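## Task

Pick up the mug that sits on the desk and set it down on the coffee table. It must end upright on the table; it fails if it drops more than a few centimetres or is hit hard. The robot must not tip over or finish leaning, and the mug has to stay put on its own once the robot lets go.

## Robot and tools

ROBOT. A TidyBot++: a wheeled base (0.54 m long, 0.50 m wide, 0.38 m tall) on four driven casters, carrying one seven-joint arm with a two-finger gripper. The shoulder sits 0.12 m ahead of the base centre, 0.68 m off the floor. The arm begins folded, hand pointing down, reaching at most 0.08 m beyond the base front, elbow up to 1.15 m high. Cameras: base_camera (644x364, fixed on the base front, looking ahead and down) and wrist_camera (fisheye, 644x476, looking out along the hand).

FRAMES. Base frame: origin on the floor below the base centre, x ahead, y to the left, z up. hand_pose is reported in it; it is the point between the finger pads, with its own z running along the fingers and its y along the closing direction. Odometry is the base frame as it was at scene start; heading grows to the left, range -3.142 to 3.142, and it counts wheel turns, so slip shows as travel and it drifts a few cm and degrees over many moves. base_tilt is in degrees, forward and right positive, with about 1 degree of fixed bias.

execute_actions. Argument "actions": a list holding zero or one action; an empty list just reports state and images. "cameras": list of base_camera, wrist_camera or all (omitted means all, [] means none). An action may contain:
- "base": exactly one relative move, an offset from where the base last measured itself: translate_m (metres, forward +, -2 to 2), strafe_m (metres, left +, -2 to 2) or rotate_rad (radians, counter-clockwise from above +, -6.3 to 6.3). A move needing over 8.667 s at its top speed is refused.
- "joints": absolute targets by name, radians: joint_1_rad (vertical axis, any angle, positive turns the arm clockwise seen from above, opposite to rotate_rad), joint_2_rad shoulder -2.249 to 2.249, joint_3_rad any angle (near 3.14 at rest), joint_4_rad elbow -2.579 to 2.579, joint_5_rad any angle, joint_6_rad wrist -2.099 to 2.099, joint_7_rad any angle (hand down: positive is counter-clockwise from above; at 1.57 the fingers open left/right). gripper_pos 0 (open, about 85 mm gap) to 1 (closed, squeezing roughly 100 N per finger); gap is about 85 x (1 - gripper_pos) mm. Continuous joints take the short way, so rotate further in steps under half a turn. Done tolerances: 0.039 rad for joints 1-4, 0.056 for 5-7, 0.03 for the gripper.
- "speeds": top-speed caps for this action: translate_m and strafe_m 0.05 to 0.5 m/s, rotate_rad 0.1 to 1.57 rad/s (maximum is the default).
Base and joint motions start together. Unknown keys or out-of-range numbers reject the call with no motion. An omitted joint or base may still be driving toward its earlier target. No single action runs beyond 15 s.

ARM GEOMETRY. With joint_1_rad 0, joint_3_rad 3.14, joint_5_rad 0 the arm moves in the base x-z plane. Segment tilt from vertical (forward +): upper arm (0.42 m) = j2; forearm (0.31 m) = j2 - j4; hand (0.31 m to the hand point) = j2 - j4 - j6. Reach ahead of the shoulder is the sum of length x sin(tilt); height above it is the sum of length x cos(tilt). A downward hand can go no higher than about 0.94 m above the floor, and only near the base. Closed fingertips stick out about 20 mm beyond the hand point.

RESULT LINES. base_status / joint_status: done; off_target (stopped short, may still push); contact_stop or time_out (target dropped, holding there); not_followed with "joint command not followed" and a "cause:" line (targets withheld, usually by the self-collision check; they may be retried later). For the gripper at 1, done means empty hands; off_target means an object holds the fingers at the shown value. A blocked base can report done while short. on_its_own lists motion you did not command. motor_effort gives percent of maximum per motor with the peak in brackets, both noisy. ARM HIT means the arm struck the base or itself. Torque warnings appear at 56.7 N m (joints 1-4) and 29.4 N m (5-7); at 104.5 and 51.3 N m the arm halts for 10 s and the rest of the call is skipped. MOTOR HOT warns from 60 °C; an OVER-TEMPERATURE FAULT at 75 °C makes the arm sag, and keys then read limit_stop_at_motor_heat (resend the target). The pictures line names the images in order. The robot keeps holding the last command while you think.

ACCURACY. Friction and a held load leave the hand a centimetre or more off; correct by sending each joint its previous command plus (wanted minus read). When holding something, never command a joint to its current reading, or it may sink. hand_pose itself can be 1-2 cm wrong; trust images.

OTHER TOOLS. wait(seconds 0 to 10): let the scene run. zoom_image(camera, region [x0, y0, x1, y1] in pixels, at most 504x504) on the latest full image. read_manual(section "licences"): text only. finished_scene(scene): ends the current scene once the goal holds; irreversible, and the result gives the next task.

AVOID. Dropping or knocking the mug, leaving objects tilted or resting on the gripper, driving while the arm is snagged high up (tipping risk), pushing the raised hand sideways, driving the arm into furniture (torque fault), and holding heavy loads a long time (heat). Brief outside nudges to loose objects can occur.

Each tool is called after "Call:" by a JSON object that holds its "fn" and its "kwargs".

## Session

Call:
{"fn": "execute_actions", "kwargs": {"actions": []}}

Scene clock: 0.00 s.
base_odometry: x=+0.000 y=+0.000 heading=+0.000 (m, m, rad; odometry frame)
base_tilt: forward=-0.1 right=+0.4 (deg)
base_status: not commanded
joint_positions: joint_1_rad=+0.047 joint_2_rad=-0.363 joint_3_rad=+3.122 joint_4_rad=-2.551 joint_5_rad=-0.005 joint_6_rad=-0.858 joint_7_rad=+1.544 gripper_pos=+0.000
joint_status: not commanded
motor_effort: joint_1_rad=+0 joint_2_rad=-2 joint_3_rad=+1 joint_4_rad=+13 joint_5_rad=+0 joint_6_rad=+1 joint_7_rad=-1 (%)
hand_pose: x=+0.2555 y=-0.0021 z=+0.5833 quat_wxyz=(+0.001, +0.998, -0.030, +0.048) (m; base frame)
pictures: base_camera, wrist_camera
Images, in order (width x height): base_camera 644x364, wrist_camera 644x476.

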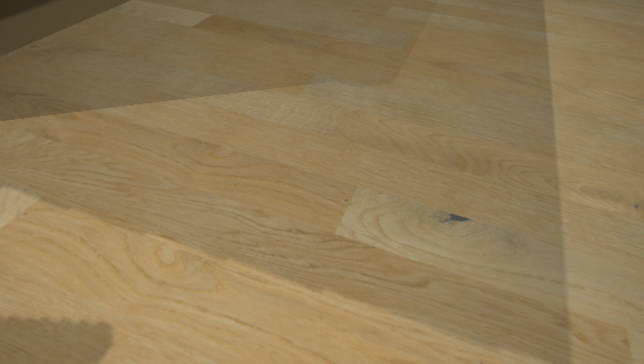

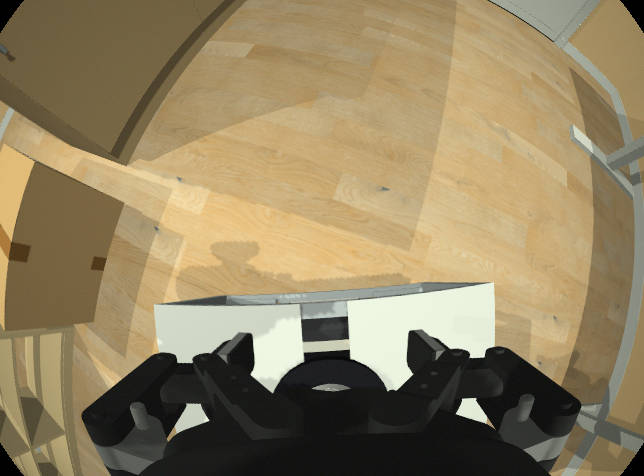

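Call:
{"fn": "execute_actions", "kwargs": {"actions": [{"joints":{"joint_1_rad":1.2,"joint_2_rad":-0.5,"joint_4_rad":-1.5,"joint_6_rad":-1.0}}], "cameras": ["wrist_camera"]}}

Scene clock: 4.30 s.
base_odometry: x=+0.000 y=+0.000 heading=+0.000 (m, m, rad; odometry frame)
base_tilt: forward=-0.1 right=+0.4 (deg)
base_status: not commanded
joint_positions: joint_1_rad=+1.185 joint_2_rad=-0.488 joint_3_rad=+3.122 joint_4_rad=-1.508 joint_5_rad=-0.005 joint_6_rad=-0.965 joint_7_rad=+1.544 gripper_pos=+0.000
joint_status: all done
motor_effort: joint_1_rad=-1(0) joint_2_rad=-2(6) joint_3_rad=+1(1) joint_4_rad=+18(19) joint_5_rad=+0(1) joint_6_rad=+8(8) joint_7_rad=+0(0) (%)
hand_pose: x=+0.2641 y=-0.3247 z=+1.0923 quat_wxyz=(+0.296, +0.694, -0.469, +0.459) (m; base frame)
pictures: wrist_camera
camera_calibration (this result's frames):
wrist_camera: T_world_to_cam=[[-0.926596, -0.373209, -0.0462154, 0.178999], [-0.102622, 0.369169, -0.923679, 1.21915], [0.361786, -0.851134, -0.38037, 0.175682], [0, 0, 0, 1]] pos_world=[0.227412, -0.23374, 1.2012]
Images, in order (width x height): wrist_camera 644x476.

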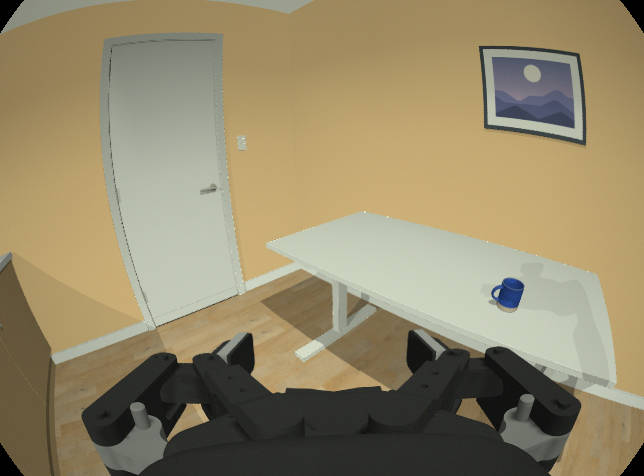

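Call:
{"fn": "execute_actions", "kwargs": {"actions": [{"joints":{"joint_1_rad":2.7}}], "cameras": ["wrist_camera"]}}

Scene clock: 7.50 s.
base_odometry: x=+0.000 y=+0.000 heading=+0.000 (m, m, rad; odometry frame)
base_tilt: forward=-0.1 right=+0.4 (deg)
base_status: not commanded
joint_positions: joint_1_rad=+2.685 joint_2_rad=-0.488 joint_3_rad=+3.122 joint_4_rad=-1.508 joint_5_rad=-0.005 joint_6_rad=-0.965 joint_7_rad=+1.544 gripper_pos=+0.000
joint_status: all done
motor_effort: joint_1_rad=+0(1) joint_2_rad=-2(3) joint_3_rad=+1(1) joint_4_rad=+18(18) joint_5_rad=+0(1) joint_6_rad=+8(8) joint_7_rad=+0(1) (%)
hand_pose: x=-0.1946 y=-0.1677 z=+1.0923 quat_wxyz=(+0.530, +0.187, -0.816, +0.134) (m; base frame)
pictures: wrist_camera
camera_calibration (this result's frames):
wrist_camera: T_world_to_cam=[[-0.437779, 0.897894, -0.0462153, 0.12083], [0.360992, 0.128464, -0.923679, 1.16398], [-0.823428, -0.421051, -0.380371, 0.316724], [0, 0, 0, 1]] pos_world=[-0.106492, -0.124665, 1.2012]
Images, in order (width x height): wrist_camera 644x476.

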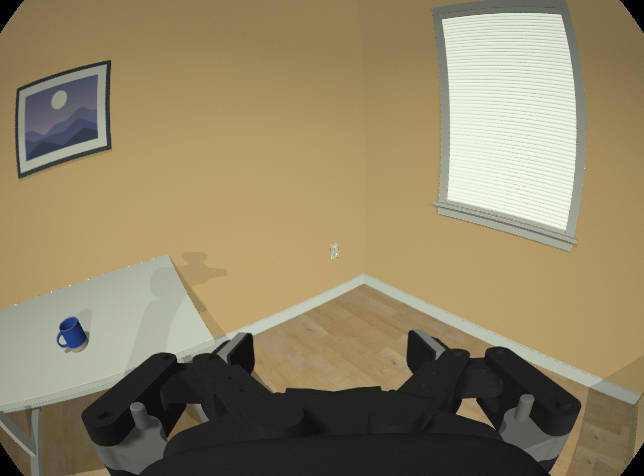

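Call:
{"fn": "execute_actions", "kwargs": {"actions": [{"joints":{"joint_1_rad":4.5}}], "cameras": ["wrist_camera"]}}

Scene clock: 11.00 s.
base_odometry: x=+0.000 y=+0.000 heading=+0.000 (m, m, rad; odometry frame)
base_tilt: forward=-0.1 right=+0.5 (deg)
base_status: not commanded
joint_positions: joint_1_rad=+4.485 joint_2_rad=-0.488 joint_3_rad=+3.122 joint_4_rad=-1.508 joint_5_rad=-0.005 joint_6_rad=-0.965 joint_7_rad=+1.544 gripper_pos=+0.000
joint_status: all done
motor_effort: joint_1_rad=+0(1) joint_2_rad=-2(2) joint_3_rad=+1(1) joint_4_rad=+18(18) joint_5_rad=+0(0) joint_6_rad=+8(8) joint_7_rad=+0(0) (%)
hand_pose: x=+0.0270 y=+0.3435 z=+1.0923 quat_wxyz=(+0.434, -0.523, -0.654, -0.332) (m; base frame)
pictures: wrist_camera
camera_calibration (this result's frames):
wrist_camera: T_world_to_cam=[[0.973876, 0.22233, -0.0462155, -0.0471565], [0.0430869, -0.380739, -0.923678, 1.20181], [-0.222957, 0.897556, -0.380372, 0.245269], [0, 0, 0, 1]] pos_world=[0.0488266, 0.247918, 1.2012]
Images, in order (width x height): wrist_camera 644x476.

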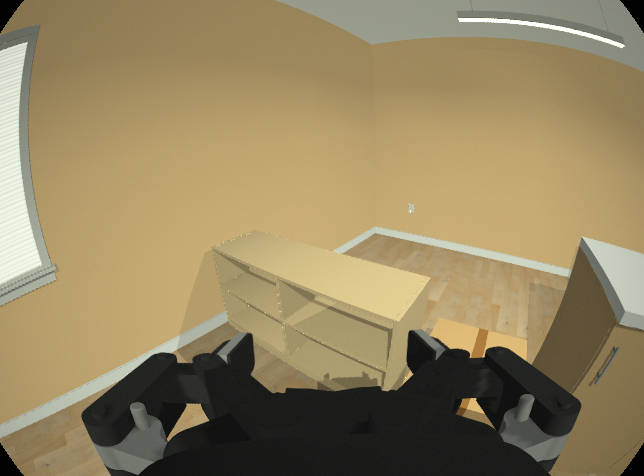

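Call:
{"fn": "execute_actions", "kwargs": {"actions": [{"joints":{"joint_1_rad":5.3,"joint_2_rad":-0.2,"joint_4_rad":-0.6,"joint_6_rad":-1.8}}], "cameras": ["wrist_camera"]}}

Scene clock: 13.40 s.
base_odometry: x=+0.000 y=+0.000 heading=+0.000 (m, m, rad; odometry frame)
base_tilt: forward=-0.1 right=+0.4 (deg)
base_status: not commanded
joint_positions: joint_1_rad=+5.284 joint_2_rad=-0.217 joint_3_rad=+3.122 joint_4_rad=-0.611 joint_5_rad=-0.005 joint_6_rad=-1.766 joint_7_rad=+1.544 gripper_pos=+0.000
joint_status: all done
motor_effort: joint_1_rad=-1(1) joint_2_rad=-3(4) joint_3_rad=+0(1) joint_4_rad=+10(19) joint_5_rad=+0(0) joint_6_rad=+8(9) joint_7_rad=+0(0) (%)
hand_pose: x=+0.2662 y=+0.2480 z=+1.2100 quat_wxyz=(+0.235, -0.775, -0.421, -0.408) (m; base frame)
pictures: wrist_camera
camera_calibration (this result's frames):
wrist_camera: T_world_to_cam=[[0.836074, -0.546848, -0.0440054, -0.0286921], [-0.324305, -0.427941, -0.843619, 1.27651], [0.4425, 0.719599, -0.535136, 0.483304], [0, 0, 0, 1]] pos_world=[0.224107, 0.182798, 1.33426]
Images, in order (width x height): wrist_camera 644x476.

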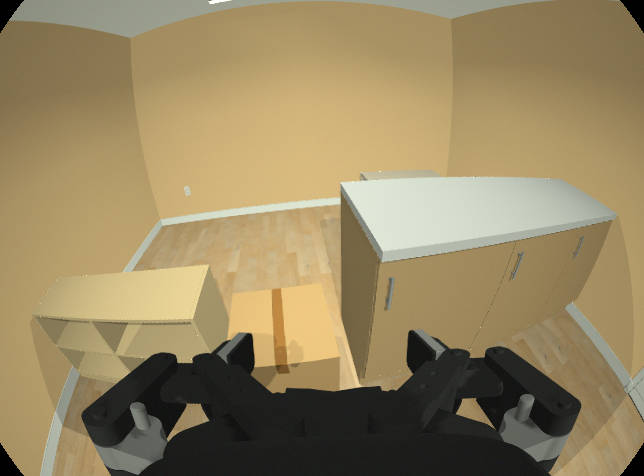

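Call:
{"fn": "execute_actions", "kwargs": {"actions": [{"base":{"rotate_rad":-1.7},"joints":{"joint_1_rad":6.3,"joint_2_rad":0.2,"joint_3_rad":3.16,"joint_4_rad":-0.9,"joint_6_rad":-1.9,"joint_7_rad":1.6}}], "cameras": []}}

Call:
{"fn": "execute_actions", "kwargs": {"actions": [{"base":{"translate_m":0.4}}]}}

Scene clock: 18.77 s.
base_odometry: x=+0.000 y=+0.000 heading=-1.700 (m, m, rad; odometry frame)
base_tilt: forward=-0.1 right=+0.5 (deg)
base_status: done
joint_positions: joint_1_rad=+6.297 joint_2_rad=+0.184 joint_3_rad=+3.148 joint_4_rad=-0.886 joint_5_rad=-0.005 joint_6_rad=-1.865 joint_7_rad=+1.569 gripper_pos=+0.000
joint_status: all done
motor_effort: joint_1_rad=-1(2) joint_2_rad=-21(28) joint_3_rad=+0(3) joint_4_rad=+15(16) joint_5_rad=+0(1) joint_6_rad=+2(8) joint_7_rad=+0(1) (%)
hand_pose: x=+0.5359 y=-0.0051 z=+0.9416 quat_wxyz=(+0.001, -0.995, +0.010, -0.103) (m; base frame)
pictures: none
No camera images: the call's "cameras" was empty. Leave "cameras" out to get every camera's image.

Scene clock: 20.93 s.
base_odometry: x=-0.052 y=-0.397 heading=-1.700 (m, m, rad; odometry frame)
base_tilt: forward=-0.1 right=+0.4 (deg)
base_status: done
joint_positions: joint_1_rad=+6.297 joint_2_rad=+0.203 joint_3_rad=+3.148 joint_4_rad=-0.890 joint_5_rad=-0.005 joint_6_rad=-1.868 joint_7_rad=+1.569 gripper_pos=+0.000
joint_status: not commanded
motor_effort: joint_1_rad=+0(1) joint_2_rad=-22(25) joint_3_rad=+0(0) joint_4_rad=+15(15) joint_5_rad=+0(0) joint_6_rad=+2(3) joint_7_rad=+0(1) (%)
hand_pose: x=+0.5388 y=-0.0052 z=+0.9323 quat_wxyz=(+0.001, -0.996, +0.010, -0.090) (m; base frame)
pictures: base_camera, wrist_camera
camera_calibration (this result's frames):
wrist_camera: T_world_to_cam=[[-0.0473193, -0.99884, -0.0088756, 0.0336075], [-0.977966, 0.0481354, -0.20314, 0.779818], [0.203331, -0.000932381, -0.97911, 0.935342], [0, 0, 0, 1]] pos_world=[0.574042, -0.00309625, 1.07451]
Images, in order (width x height): base_camera 644x364, wrist_camera 644x476.

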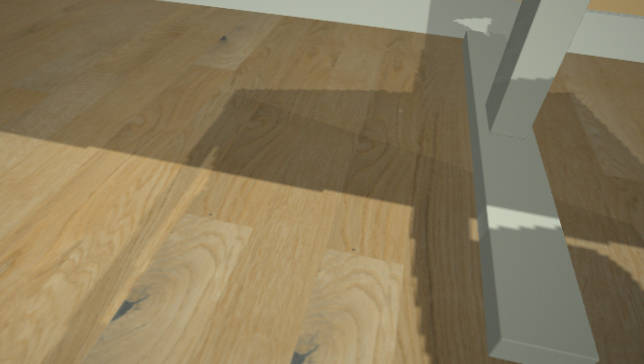

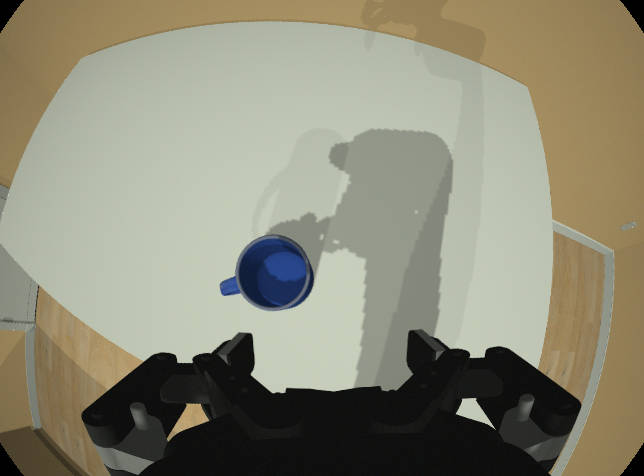

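Call:
{"fn": "execute_actions", "kwargs": {"actions": [{"joints":{"joint_1_rad":6.238,"joint_2_rad":0.44,"joint_4_rad":-0.85,"gripper_pos":0.35}}], "cameras": ["wrist_camera"]}}

Scene clock: 23.20 s.
base_odometry: x=-0.052 y=-0.397 heading=-1.700 (m, m, rad; odometry frame)
base_tilt: forward=-0.1 right=+0.4 (deg)
base_status: not commanded
joint_positions: joint_1_rad=+6.252 joint_2_rad=+0.446 joint_3_rad=+3.148 joint_4_rad=-0.862 joint_5_rad=-0.005 joint_6_rad=-1.868 joint_7_rad=+1.569 gripper_pos=+0.350
joint_status: all done
motor_effort: joint_1_rad=+0(2) joint_2_rad=-30(34) joint_3_rad=+0(0) joint_4_rad=+15(16) joint_5_rad=+0(1) joint_6_rad=+0(2) joint_7_rad=+0(0) (%)
hand_pose: x=+0.5930 y=+0.0152 z=+0.8320 quat_wxyz=(+0.001, -1.000, -0.012, +0.017) (m; base frame)
pictures: wrist_camera
camera_calibration (this result's frames):
wrist_camera: T_world_to_cam=[[-0.00388391, -0.999992, -0.00127038, 0.0235386], [-0.999938, 0.00387043, 0.0104482, 0.647447], [-0.0104432, 0.00131088, -0.999945, 0.970212], [0, 0, 0, 1]] pos_world=[0.65763, 0.0197607, 0.963423]
Images, in order (width x height): wrist_camera 644x476.

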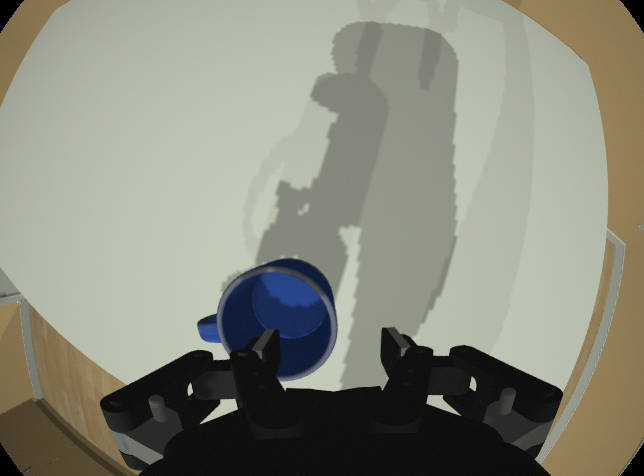

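Call:
{"fn": "execute_actions", "kwargs": {"actions": [{"joints":{"joint_2_rad":0.385,"joint_4_rad":-1.16,"joint_6_rad":-1.56}}], "cameras": ["wrist_camera"]}}

Scene clock: 25.63 s.
base_odometry: x=-0.052 y=-0.397 heading=-1.700 (m, m, rad; odometry frame)
base_tilt: forward=-0.1 right=+0.4 (deg)
base_status: not commanded
joint_positions: joint_1_rad=+6.252 joint_2_rad=+0.401 joint_3_rad=+3.148 joint_4_rad=-1.151 joint_5_rad=-0.005 joint_6_rad=-1.593 joint_7_rad=+1.569 gripper_pos=+0.350
joint_status: all done
motor_effort: joint_1_rad=+0(0) joint_2_rad=-29(31) joint_3_rad=-1(0) joint_4_rad=+16(16) joint_5_rad=+0(0) joint_6_rad=+0(0) joint_7_rad=+0(0) (%)
hand_pose: x=+0.5964 y=+0.0150 z=+0.7639 quat_wxyz=(+0.001, -1.000, -0.011, +0.002) (m; base frame)
pictures: wrist_camera
camera_calibration (this result's frames):
wrist_camera: T_world_to_cam=[[-0.00526762, -0.999983, -0.00267747, 0.0252423], [-0.999762, 0.00532311, -0.0211571, 0.675581], [0.021171, 0.00256539, -0.999773, 0.883143], [0, 0, 0, 1]] pos_world=[0.656856, 0.0193801, 0.897303]
Images, in order (width x height): wrist_camera 644x476.

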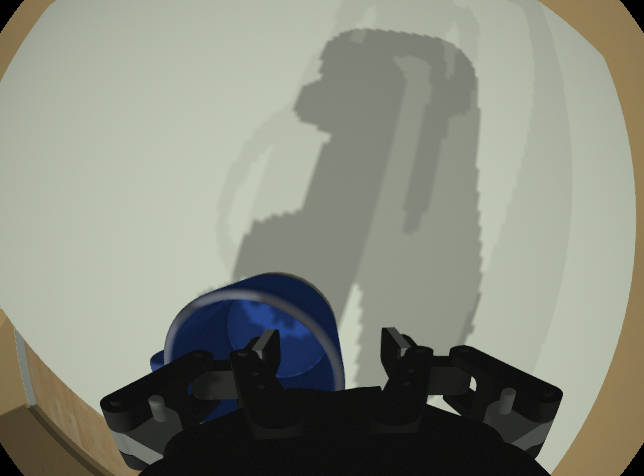

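Call:
{"fn": "execute_actions", "kwargs": {"actions": [{"joints":{"gripper_pos":1}}], "cameras": ["wrist_camera"]}}

Scene clock: 26.87 s.
base_odometry: x=-0.052 y=-0.397 heading=-1.700 (m, m, rad; odometry frame)
base_tilt: forward=-0.1 right=+0.4 (deg)
base_status: not commanded
joint_positions: joint_1_rad=+6.252 joint_2_rad=+0.397 joint_3_rad=+3.148 joint_4_rad=-1.153 joint_5_rad=-0.005 joint_6_rad=-1.591 joint_7_rad=+1.569 gripper_pos=+0.954
joint_status: gripper_pos off_target (ended at +0.954, target +1.000)
motor_effort: joint_1_rad=-1(2) joint_2_rad=-29(32) joint_3_rad=-1(2) joint_4_rad=+15(17) joint_5_rad=+0(2) joint_6_rad=+0(1) joint_7_rad=+0(0) (%)
hand_pose: x=+0.5960 y=+0.0151 z=+0.7647 quat_wxyz=(+0.001, -1.000, -0.012, +0.000) (m; base frame)
pictures: wrist_camera
camera_calibration (this result's frames):
wrist_camera: T_world_to_cam=[[-0.0047777, -0.999985, -0.00279143, 0.02514], [-0.999695, 0.00484394, -0.0242244, 0.677493], [0.0242376, 0.00267484, -0.999703, 0.882062], [0, 0, 0, 1]] pos_world=[0.656028, 0.0194985, 0.898282]
Images, in order (width x height): wrist_camera 644x476.

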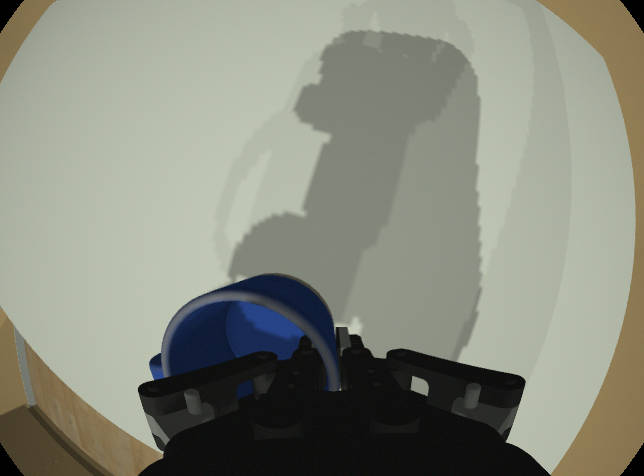

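Call:
{"fn": "execute_actions", "kwargs": {"actions": [{"joints":{"joint_2_rad":0.2,"joint_6_rad":-1.8}}], "cameras": ["wrist_camera"]}}

Call:
{"fn": "execute_actions", "kwargs": {"actions": [{"base":{"translate_m":-0.42},"joints":{"joint_2_rad":-0.1,"joint_4_rad":-1.3,"joint_6_rad":-1.8}}], "cameras": []}}

Call:
{"fn": "execute_actions", "kwargs": {"actions": [{"base":{"rotate_rad":2.8},"joints":{"joint_1_rad":6.3,"joint_6_rad":-1.45}}]}}

Scene clock: 29.00 s.
base_odometry: x=-0.052 y=-0.397 heading=-1.700 (m, m, rad; odometry frame)
base_tilt: forward=-0.1 right=+0.4 (deg)
base_status: not commanded
joint_positions: joint_1_rad=+6.252 joint_2_rad=+0.205 joint_3_rad=+3.148 joint_4_rad=-1.162 joint_5_rad=-0.005 joint_6_rad=-1.774 joint_7_rad=+1.569 gripper_pos=+0.954
joint_status: all done
motor_effort: joint_1_rad=+0(1) joint_2_rad=-24(35) joint_3_rad=+0(0) joint_4_rad=+17(18) joint_5_rad=+0(0) joint_6_rad=+1(0) joint_7_rad=+0(0) (%)
hand_pose: x=+0.5125 y=+0.0129 z=+0.8460 quat_wxyz=(+0.002, -1.000, -0.012, +0.000) (m; base frame)
pictures: wrist_camera
camera_calibration (this result's frames):
wrist_camera: T_world_to_cam=[[-0.00407956, -0.999984, -0.0039315, 0.0233595], [-0.999687, 0.00417538, -0.0246782, 0.596437], [0.0246942, 0.00382959, -0.999688, 0.96514], [0, 0, 0, 1]] pos_world=[0.572512, 0.0171727, 0.979649]
Images, in order (width x height): wrist_camera 644x476.

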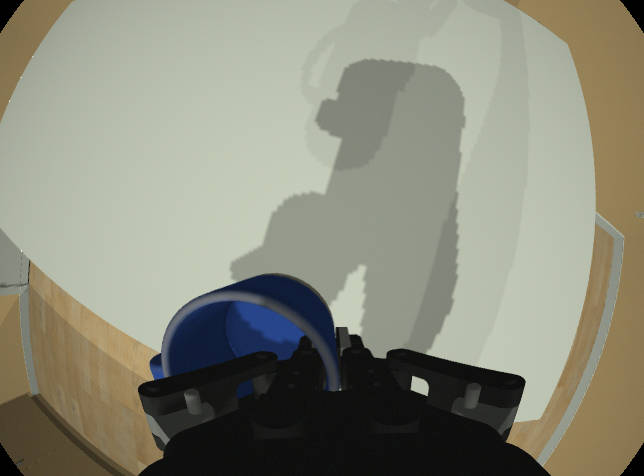

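Scene clock: 31.37 s.
base_odometry: x=+0.002 y=+0.020 heading=-1.700 (m, m, rad; odometry frame)
base_tilt: forward=-0.1 right=+0.4 (deg)
base_status: done
joint_positions: joint_1_rad=+6.249 joint_2_rad=-0.095 joint_3_rad=+3.149 joint_4_rad=-1.298 joint_5_rad=-0.005 joint_6_rad=-1.775 joint_7_rad=+1.569 gripper_pos=+0.954
joint_status: all done
motor_effort: joint_1_rad=-1(3) joint_2_rad=-14(29) joint_3_rad=+0(3) joint_4_rad=+17(18) joint_5_rad=+0(2) joint_6_rad=+2(3) joint_7_rad=+0(0) (%)
hand_pose: x=+0.4228 y=+0.0109 z=+0.9065 quat_wxyz=(+0.004, -0.997, -0.013, -0.082) (m; base frame)
pictures: none
No camera images: the call's "cameras" was empty. Leave "cameras" out to get every camera's image.

Scene clock: 34.50 s.
base_odometry: x=+0.002 y=+0.020 heading=+1.100 (m, m, rad; odometry frame)
base_tilt: forward=-0.1 right=+0.4 (deg)
base_status: done
joint_positions: joint_1_rad=+6.299 joint_2_rad=-0.090 joint_3_rad=+3.155 joint_4_rad=-1.304 joint_5_rad=-0.005 joint_6_rad=-1.467 joint_7_rad=+1.570 gripper_pos=+0.954
joint_status: all done
motor_effort: joint_1_rad=+0(3) joint_2_rad=-16(19) joint_3_rad=+0(3) joint_4_rad=+20(20) joint_5_rad=+0(2) joint_6_rad=+6(5) joint_7_rad=-1(1) (%)
hand_pose: x=+0.5144 y=-0.0086 z=+0.9317 quat_wxyz=(+0.000, -0.973, +0.014, -0.228) (m; base frame)
pictures: base_camera, wrist_camera
camera_calibration (this result's frames):
wrist_camera: T_world_to_cam=[[-0.0527439, -0.998424, -0.0191606, 0.0413803], [-0.88314, 0.055593, -0.465805, 0.952014], [0.466136, -0.00764686, -0.88468, 0.716536], [0, 0, 0, 1]] pos_world=[0.508941, -0.00613092, 1.07815]
Images, in order (width x height): base_camera 644x364, wrist_camera 644x476.

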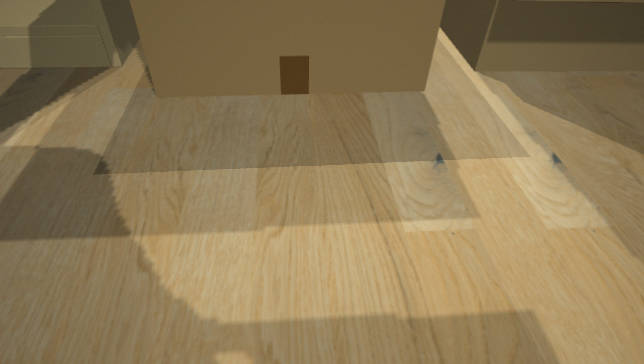

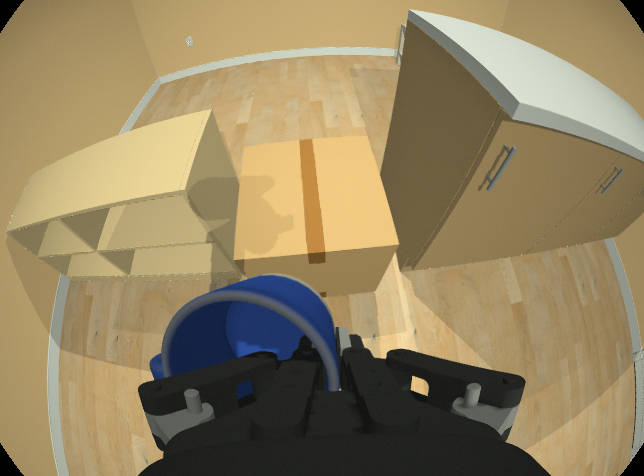

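Call:
{"fn": "execute_actions", "kwargs": {"actions": [{"base":{"rotate_rad":0.065}}], "cameras": []}}

Call:
{"fn": "execute_actions", "kwargs": {"actions": [{"base":{"strafe_m":-0.055}}], "cameras": []}}

Call:
{"fn": "execute_actions", "kwargs": {"actions": [{"base":{"translate_m":0.5}}]}}

Scene clock: 36.47 s.
base_odometry: x=+0.002 y=+0.020 heading=+1.164 (m, m, rad; odometry frame)
base_tilt: forward=-0.1 right=+0.4 (deg)
base_status: done
joint_positions: joint_1_rad=+6.296 joint_2_rad=-0.090 joint_3_rad=+3.154 joint_4_rad=-1.304 joint_5_rad=-0.005 joint_6_rad=-1.467 joint_7_rad=+1.570 gripper_pos=+0.954
joint_status: not commanded
motor_effort: joint_1_rad=+0(1) joint_2_rad=-16(16) joint_3_rad=+0(3) joint_4_rad=+19(19) joint_5_rad=+0(2) joint_6_rad=+6(6) joint_7_rad=-1(1) (%)
hand_pose: x=+0.5144 y=-0.0073 z=+0.9317 quat_wxyz=(+0.000, -0.974, +0.013, -0.228) (m; base frame)
pictures: none
No camera images: the call's "cameras" was empty. Leave "cameras" out to get every camera's image.

Scene clock: 37.50 s.
base_odometry: x=+0.053 y=-0.002 heading=+1.165 (m, m, rad; odometry frame)
base_tilt: forward=-0.1 right=+0.5 (deg)
base_status: done
joint_positions: joint_1_rad=+6.296 joint_2_rad=-0.090 joint_3_rad=+3.155 joint_4_rad=-1.304 joint_5_rad=-0.005 joint_6_rad=-1.467 joint_7_rad=+1.570 gripper_pos=+0.954
joint_status: not commanded
motor_effort: joint_1_rad=+0(1) joint_2_rad=-16(17) joint_3_rad=+0(3) joint_4_rad=+19(20) joint_5_rad=+0(2) joint_6_rad=+6(6) joint_7_rad=-1(0) (%)
hand_pose: x=+0.5144 y=-0.0077 z=+0.9317 quat_wxyz=(+0.000, -0.974, +0.013, -0.228) (m; base frame)
pictures: none
No camera images: the call's "cameras" was empty. Leave "cameras" out to get every camera's image.

Scene clock: 39.87 s.
base_odometry: x=+0.250 y=+0.458 heading=+1.165 (m, m, rad; odometry frame)
base_tilt: forward=-0.1 right=+0.4 (deg)
base_status: done
joint_positions: joint_1_rad=+6.296 joint_2_rad=-0.083 joint_3_rad=+3.155 joint_4_rad=-1.304 joint_5_rad=-0.005 joint_6_rad=-1.467 joint_7_rad=+1.570 gripper_pos=+0.954
joint_status: not commanded
motor_effort: joint_1_rad=+0(0) joint_2_rad=-16(20) joint_3_rad=+0(1) joint_4_rad=+19(20) joint_5_rad=+0(0) joint_6_rad=+6(6) joint_7_rad=-1(1) (%)
hand_pose: x=+0.5161 y=-0.0078 z=+0.9289 quat_wxyz=(+0.000, -0.974, +0.013, -0.225) (m; base frame)
pictures: base_camera, wrist_camera
camera_calibration (this result's frames):
wrist_camera: T_world_to_cam=[[-0.0503563, -0.998555, -0.0187856, 0.0407077], [-0.886621, 0.0533544, -0.459409, 0.947977], [0.459747, -0.00647838, -0.888026, 0.719617], [0, 0, 0, 1]] pos_world=[0.511705, -0.0052679, 1.07531]
Images, in order (width x height): base_camera 644x364, wrist_camera 644x476.

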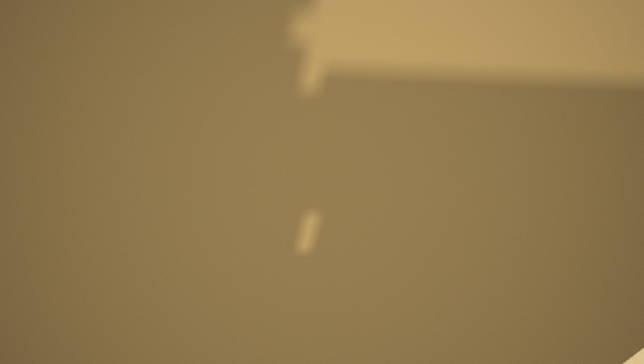

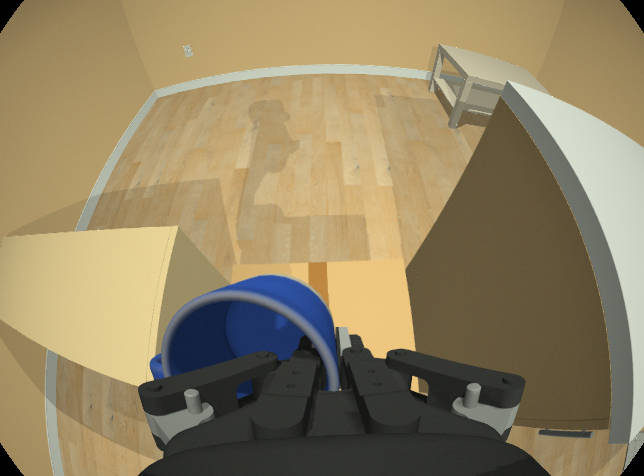

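Call:
{"fn": "execute_actions", "kwargs": {"actions": [{"base":{"translate_m":0.5},"speeds":{"translate_m":0.2}}], "cameras": ["wrist_camera"]}}

Scene clock: 43.67 s.
base_odometry: x=+0.448 y=+0.917 heading=+1.165 (m, m, rad; odometry frame)
base_tilt: forward=-0.1 right=+0.4 (deg)
base_status: done
joint_positions: joint_1_rad=+6.297 joint_2_rad=-0.085 joint_3_rad=+3.155 joint_4_rad=-1.304 joint_5_rad=-0.005 joint_6_rad=-1.467 joint_7_rad=+1.570 gripper_pos=+0.954
joint_status: not commanded
motor_effort: joint_1_rad=-1(2) joint_2_rad=-16(20) joint_3_rad=+0(1) joint_4_rad=+19(20) joint_5_rad=+0(1) joint_6_rad=+5(6) joint_7_rad=-1(1) (%)
hand_pose: x=+0.5154 y=-0.0079 z=+0.9299 quat_wxyz=(+0.000, -0.974, +0.013, -0.226) (m; base frame)
pictures: wrist_camera
camera_calibration (this result's frames):
wrist_camera: T_world_to_cam=[[-0.0504621, -0.998549, -0.0188254, 0.0406665], [-0.88536, 0.0534487, -0.461823, 0.94944], [0.462159, -0.00663724, -0.886772, 0.718437], [0, 0, 0, 1]] pos_world=[0.510617, -0.00537038, 1.07633]
Images, in order (width x height): wrist_camera 644x476.

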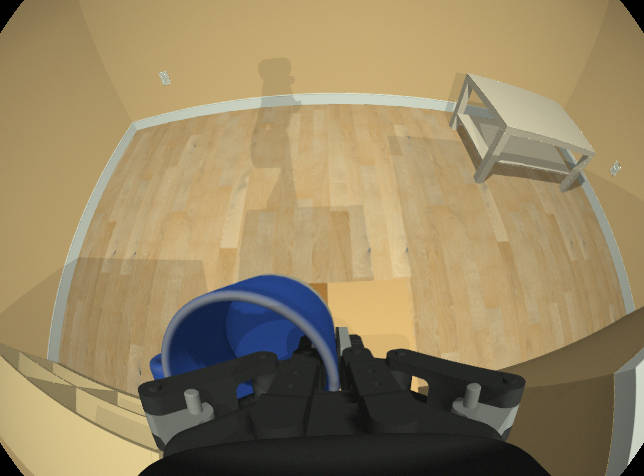

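Pushing works.

Call:
{"fn": "execute_actions", "kwargs": {"actions": [{"base":{"translate_m":0.88},"speeds":{"translate_m":0.35},"joints":{"joint_1_rad":7.2}}], "cameras": ["wrist_camera"]}}

Scene clock: 47.40 s.
base_odometry: x=+0.796 y=+1.725 heading=+1.165 (m, m, rad; odometry frame)
base_tilt: forward=-0.1 right=+0.4 (deg)
base_status: done
joint_positions: joint_1_rad=+7.187 joint_2_rad=-0.090 joint_3_rad=+3.155 joint_4_rad=-1.304 joint_5_rad=-0.005 joint_6_rad=-1.467 joint_7_rad=+1.570 gripper_pos=+0.954
joint_status: all done
motor_effort: joint_1_rad=+0(1) joint_2_rad=-17(18) joint_3_rad=+0(1) joint_4_rad=+19(20) joint_5_rad=+0(1) joint_6_rad=+6(6) joint_7_rad=-1(0) (%)
hand_pose: x=+0.3615 y=-0.3123 z=+0.9316 quat_wxyz=(-0.098, -0.873, +0.431, -0.206) (m; base frame)
pictures: wrist_camera
camera_calibration (this result's frames):
wrist_camera: T_world_to_cam=[[-0.808023, -0.588845, -0.0189802, 0.130922], [-0.514076, 0.72043, -0.465516, 0.907776], [0.287791, -0.366391, -0.884836, 0.737866], [0, 0, 0, 1]] pos_world=[0.360103, -0.306549, 1.07796]
Images, in order (width x height): wrist_camera 644x476.

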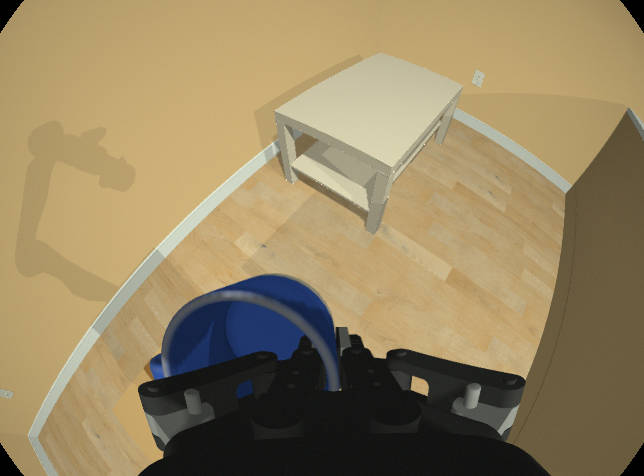

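Call:
{"fn": "execute_actions", "kwargs": {"actions": [{"base":{"strafe_m":-1.15},"joints":{"joint_1_rad":6.27,"joint_2_rad":0.62,"joint_4_rad":-1.245,"joint_6_rad":-1.23}}]}}

Scene clock: 51.73 s.
base_odometry: x=+1.853 y=+1.272 heading=+1.165 (m, m, rad; odometry frame)
base_tilt: forward=-0.1 right=+0.4 (deg)
base_status: done
joint_positions: joint_1_rad=+6.276 joint_2_rad=+0.626 joint_3_rad=+3.155 joint_4_rad=-1.267 joint_5_rad=-0.005 joint_6_rad=-1.264 joint_7_rad=+1.570 gripper_pos=+0.954
joint_status: all done
motor_effort: joint_1_rad=-1(4) joint_2_rad=-38(39) joint_3_rad=-1(3) joint_4_rad=+17(20) joint_5_rad=+0(1) joint_6_rad=+0(5) joint_7_rad=+0(1) (%)
hand_pose: x=+0.6589 y=+0.0003 z=+0.6117 quat_wxyz=(-0.001, -1.000, +0.003, +0.008) (m; base frame)
pictures: base_camera, wrist_camera
camera_calibration (this result's frames):
wrist_camera: T_world_to_cam=[[-0.0341824, -0.999411, 0.00310821, 0.0259001], [-0.999381, 0.034155, -0.00846581, 0.726893], [0.00835466, -0.00339567, -0.999959, 0.738238], [0, 0, 0, 1]] pos_world=[0.72116, 0.00356466, 0.744282]
Images, in order (width x height): base_camera 644x364, wrist_camera 644x476.

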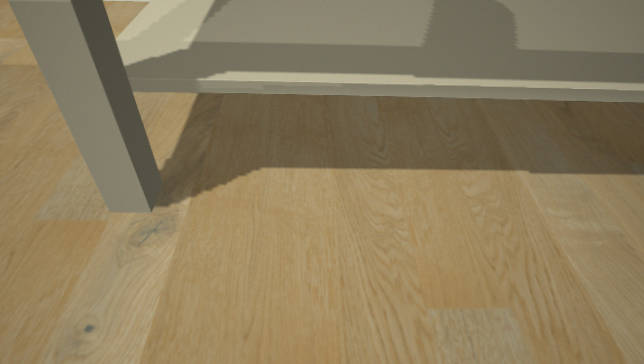

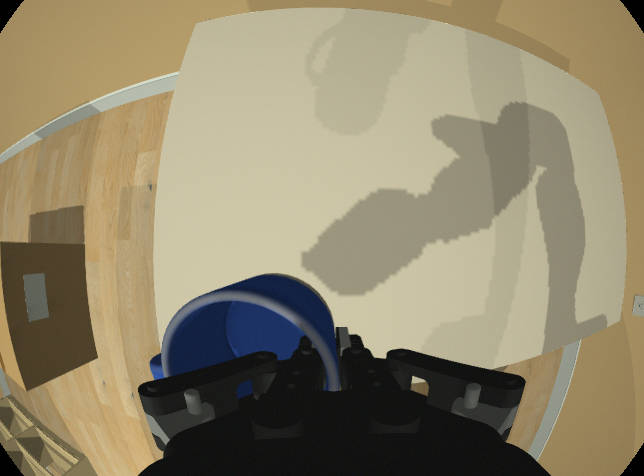

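Call:
{"fn": "execute_actions", "kwargs": {"actions": [{"base":{"translate_m":0.05},"joints":{"joint_2_rad":0.755,"joint_6_rad":-1.08}}], "cameras": ["wrist_camera"]}}

Scene clock: 56.47 s.
base_odometry: x=+1.873 y=+1.318 heading=+1.165 (m, m, rad; odometry frame)
base_tilt: forward=-0.1 right=+0.4 (deg)
base_status: done
joint_positions: joint_1_rad=+6.276 joint_2_rad=+0.776 joint_3_rad=+3.155 joint_4_rad=-1.258 joint_5_rad=-0.005 joint_6_rad=-1.107 joint_7_rad=+1.570 gripper_pos=+0.954
joint_status: all done
motor_effort: joint_1_rad=+0(2) joint_2_rad=-41(45) joint_3_rad=-1(1) joint_4_rad=+16(18) joint_5_rad=+0(0) joint_6_rad=+0(1) joint_7_rad=+0(0) (%)
hand_pose: x=+0.6950 y=-0.0001 z=+0.5304 quat_wxyz=(-0.002, -1.000, +0.003, +0.000) (m; base frame)
pictures: wrist_camera
camera_calibration (this result's frames):
wrist_camera: T_world_to_cam=[[-0.0335783, -0.999426, 0.0044372, 0.0259029], [-0.999136, 0.0334592, -0.0246408, 0.770708], [0.0244782, -0.00526076, -0.999687, 0.645256], [0, 0, 0, 1]] pos_world=[0.755117, 0.00349535, 0.66393]
Images, in order (width x height): wrist_camera 644x476.

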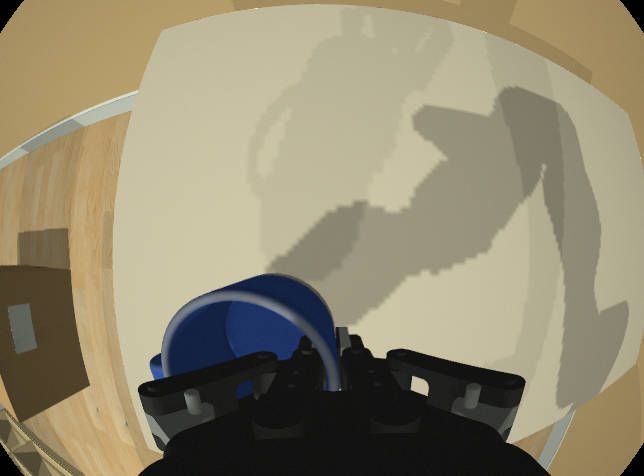

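Call:
{"fn": "execute_actions", "kwargs": {"actions": [{"joints":{"joint_2_rad":0.8,"joint_6_rad":-1.05}}], "cameras": ["wrist_camera"]}}

Scene clock: 57.67 s.
base_odometry: x=+1.873 y=+1.318 heading=+1.165 (m, m, rad; odometry frame)
base_tilt: forward=-0.1 right=+0.4 (deg)
base_status: not commanded
joint_positions: joint_1_rad=+6.276 joint_2_rad=+0.809 joint_3_rad=+3.155 joint_4_rad=-1.258 joint_5_rad=-0.005 joint_6_rad=-1.083 joint_7_rad=+1.570 gripper_pos=+0.954
joint_status: all done
motor_effort: joint_1_rad=+0(0) joint_2_rad=-41(42) joint_3_rad=-1(1) joint_4_rad=+15(16) joint_5_rad=+0(1) joint_6_rad=+0(1) joint_7_rad=-1(0) (%)
hand_pose: x=+0.6972 y=-0.0002 z=+0.5112 quat_wxyz=(-0.003, -1.000, +0.003, +0.004) (m; base frame)
pictures: wrist_camera
camera_calibration (this result's frames):
wrist_camera: T_world_to_cam=[[-0.033418, -0.999429, 0.00508455, 0.0255453], [-0.999322, 0.033335, -0.0156181, 0.767921], [0.0154397, -0.00560303, -0.999865, 0.632435], [0, 0, 0, 1]] pos_world=[0.758489, 0.00347566, 0.644213]
Images, in order (width x height): wrist_camera 644x476.

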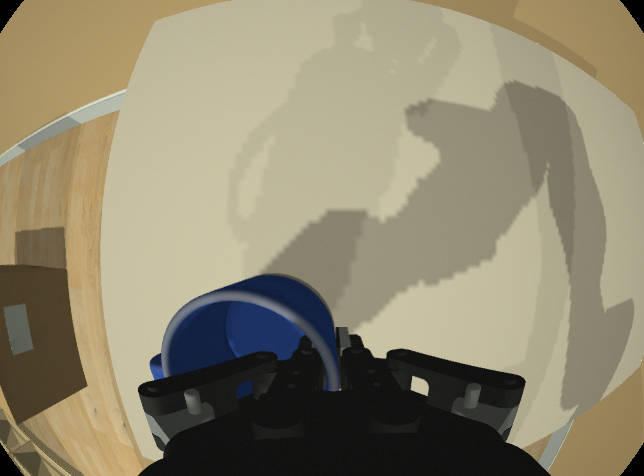

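No contact yet.

Call:
{"fn": "execute_actions", "kwargs": {"actions": [{"joints":{"joint_2_rad":0.825,"joint_6_rad":-1.02}}], "cameras": ["wrist_camera"]}}

Scene clock: 58.67 s.
base_odometry: x=+1.873 y=+1.318 heading=+1.165 (m, m, rad; odometry frame)
base_tilt: forward=-0.1 right=+0.4 (deg)
base_status: not commanded
joint_positions: joint_1_rad=+6.276 joint_2_rad=+0.830 joint_3_rad=+3.155 joint_4_rad=-1.258 joint_5_rad=-0.005 joint_6_rad=-1.052 joint_7_rad=+1.570 gripper_pos=+0.954
joint_status: all done
motor_effort: joint_1_rad=-1(0) joint_2_rad=-42(43) joint_3_rad=-1(1) joint_4_rad=+15(16) joint_5_rad=+0(0) joint_6_rad=+0(1) joint_7_rad=+0(0) (%)
hand_pose: x=+0.7030 y=-0.0002 z=+0.4987 quat_wxyz=(-0.003, -1.000, +0.003, +0.000) (m; base frame)
pictures: wrist_camera
camera_calibration (this result's frames):
wrist_camera: T_world_to_cam=[[-0.0333066, -0.999432, 0.00506047, 0.0256664], [-0.999134, 0.0331694, -0.0251337, 0.778186], [0.0249516, -0.0058932, -0.999671, 0.613038], [0, 0, 0, 1]] pos_world=[0.76307, 0.00345269, 0.632265]
Images, in order (width x height): wrist_camera 644x476.

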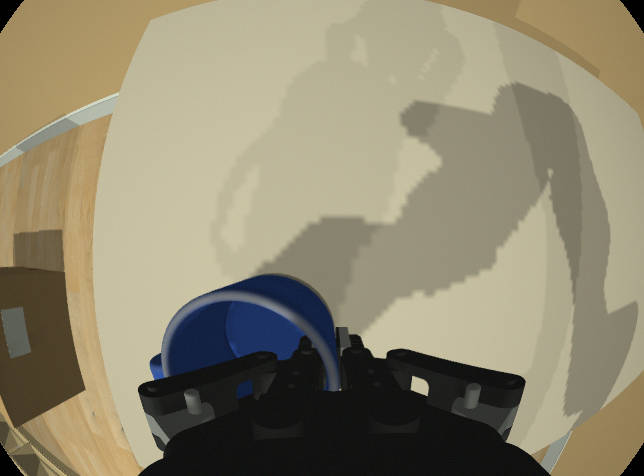

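Call:
{"fn": "execute_actions", "kwargs": {"actions": [{"joints":{"joint_2_rad":0.85,"joint_6_rad":-1.0}}], "cameras": ["wrist_camera"]}}

Scene clock: 59.80 s.
base_odometry: x=+1.872 y=+1.318 heading=+1.165 (m, m, rad; odometry frame)
base_tilt: forward=-0.1 right=+0.4 (deg)
base_status: not commanded
joint_positions: joint_1_rad=+6.276 joint_2_rad=+0.838 joint_3_rad=+3.155 joint_4_rad=-1.255 joint_5_rad=-0.005 joint_6_rad=-1.039 joint_7_rad=+1.572 gripper_pos=+0.954
joint_status: all done
motor_effort: joint_1_rad=+0(3) joint_2_rad=-37(42) joint_3_rad=+0(2) joint_4_rad=+13(15) joint_5_rad=+1(1) joint_6_rad=+2(5) joint_7_rad=+0(1) (%)
hand_pose: x=+0.7071 y=-0.0003 z=+0.4948 quat_wxyz=(-0.003, -1.000, +0.002, -0.004) (m; base frame)
pictures: wrist_camera
camera_calibration (this result's frames):
wrist_camera: T_world_to_cam=[[-0.0316495, -0.999487, 0.00492319, 0.0246995], [-0.998947, 0.031468, -0.0333804, 0.786152], [0.0332084, -0.00597448, -0.999431, 0.603101], [0, 0, 0, 1]] pos_world=[0.766078, 0.00355141, 0.628878]
Images, in order (width x height): wrist_camera 644x476.

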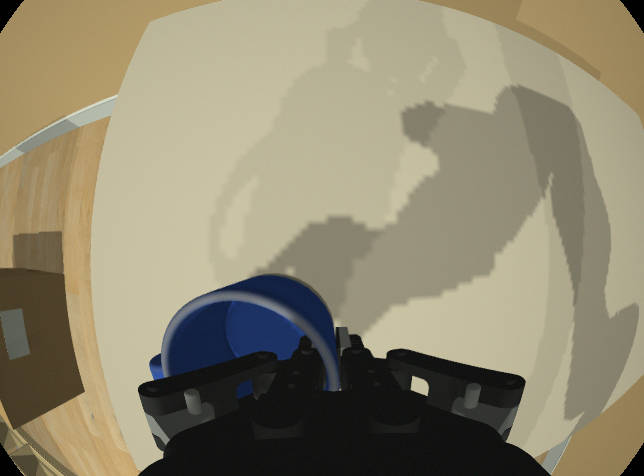

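Contact. Release and lift.

Call:
{"fn": "execute_actions", "kwargs": {"actions": [{"joints":{"gripper_pos":0.5,"joint_2_rad":0.835}}], "cameras": []}}

Call:
{"fn": "execute_actions", "kwargs": {"actions": [{"joints":{"joint_2_rad":0.66,"joint_6_rad":-1.15}}], "cameras": ["wrist_camera"]}}

Scene clock: 61.07 s.
base_odometry: x=+1.872 y=+1.318 heading=+1.165 (m, m, rad; odometry frame)
base_tilt: forward=-0.1 right=+0.4 (deg)
base_status: not commanded
joint_positions: joint_1_rad=+6.276 joint_2_rad=+0.839 joint_3_rad=+3.155 joint_4_rad=-1.254 joint_5_rad=-0.005 joint_6_rad=-1.035 joint_7_rad=+1.572 gripper_pos=+0.500
joint_status: all done
motor_effort: joint_1_rad=-1(0) joint_2_rad=-39(42) joint_3_rad=-1(0) joint_4_rad=+14(15) joint_5_rad=+0(1) joint_6_rad=+0(2) joint_7_rad=+0(1) (%)
hand_pose: x=+0.7086 y=-0.0003 z=+0.4949 quat_wxyz=(-0.003, -1.000, +0.002, -0.007) (m; base frame)
pictures: none
No camera images: the call's "cameras" was empty. Leave "cameras" out to get every camera's image.

Scene clock: 62.43 s.
base_odometry: x=+1.872 y=+1.318 heading=+1.165 (m, m, rad; odometry frame)
base_tilt: forward=-0.1 right=+0.4 (deg)
base_status: not commanded
joint_positions: joint_1_rad=+6.276 joint_2_rad=+0.656 joint_3_rad=+3.155 joint_4_rad=-1.251 joint_5_rad=-0.005 joint_6_rad=-1.117 joint_7_rad=+1.572 gripper_pos=+0.500
joint_status: all done
motor_effort: joint_1_rad=-1(1) joint_2_rad=-37(42) joint_3_rad=-1(1) joint_4_rad=+16(16) joint_5_rad=+0(0) joint_6_rad=+1(1) joint_7_rad=+0(0) (%)
hand_pose: x=+0.7092 y=+0.0000 z=+0.6026 quat_wxyz=(-0.002, -0.998, +0.002, -0.059) (m; base frame)
pictures: wrist_camera
camera_calibration (this result's frames):
wrist_camera: T_world_to_cam=[[-0.0322027, -0.999481, -0.000217521, 0.0280136], [-0.989306, 0.0319058, -0.14232, 0.850659], [0.142253, -0.00436789, -0.989821, 0.627695], [0, 0, 0, 1]] pos_world=[0.753173, 0.00359979, 0.742378]
Images, in order (width x height): wrist_camera 644x476.

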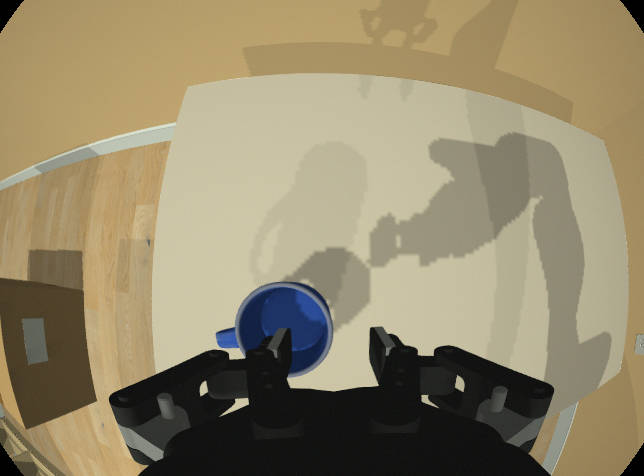

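Call:
{"fn": "finished_scene", "kwargs": {"scene": 1}}

The scene is finished: the task was done.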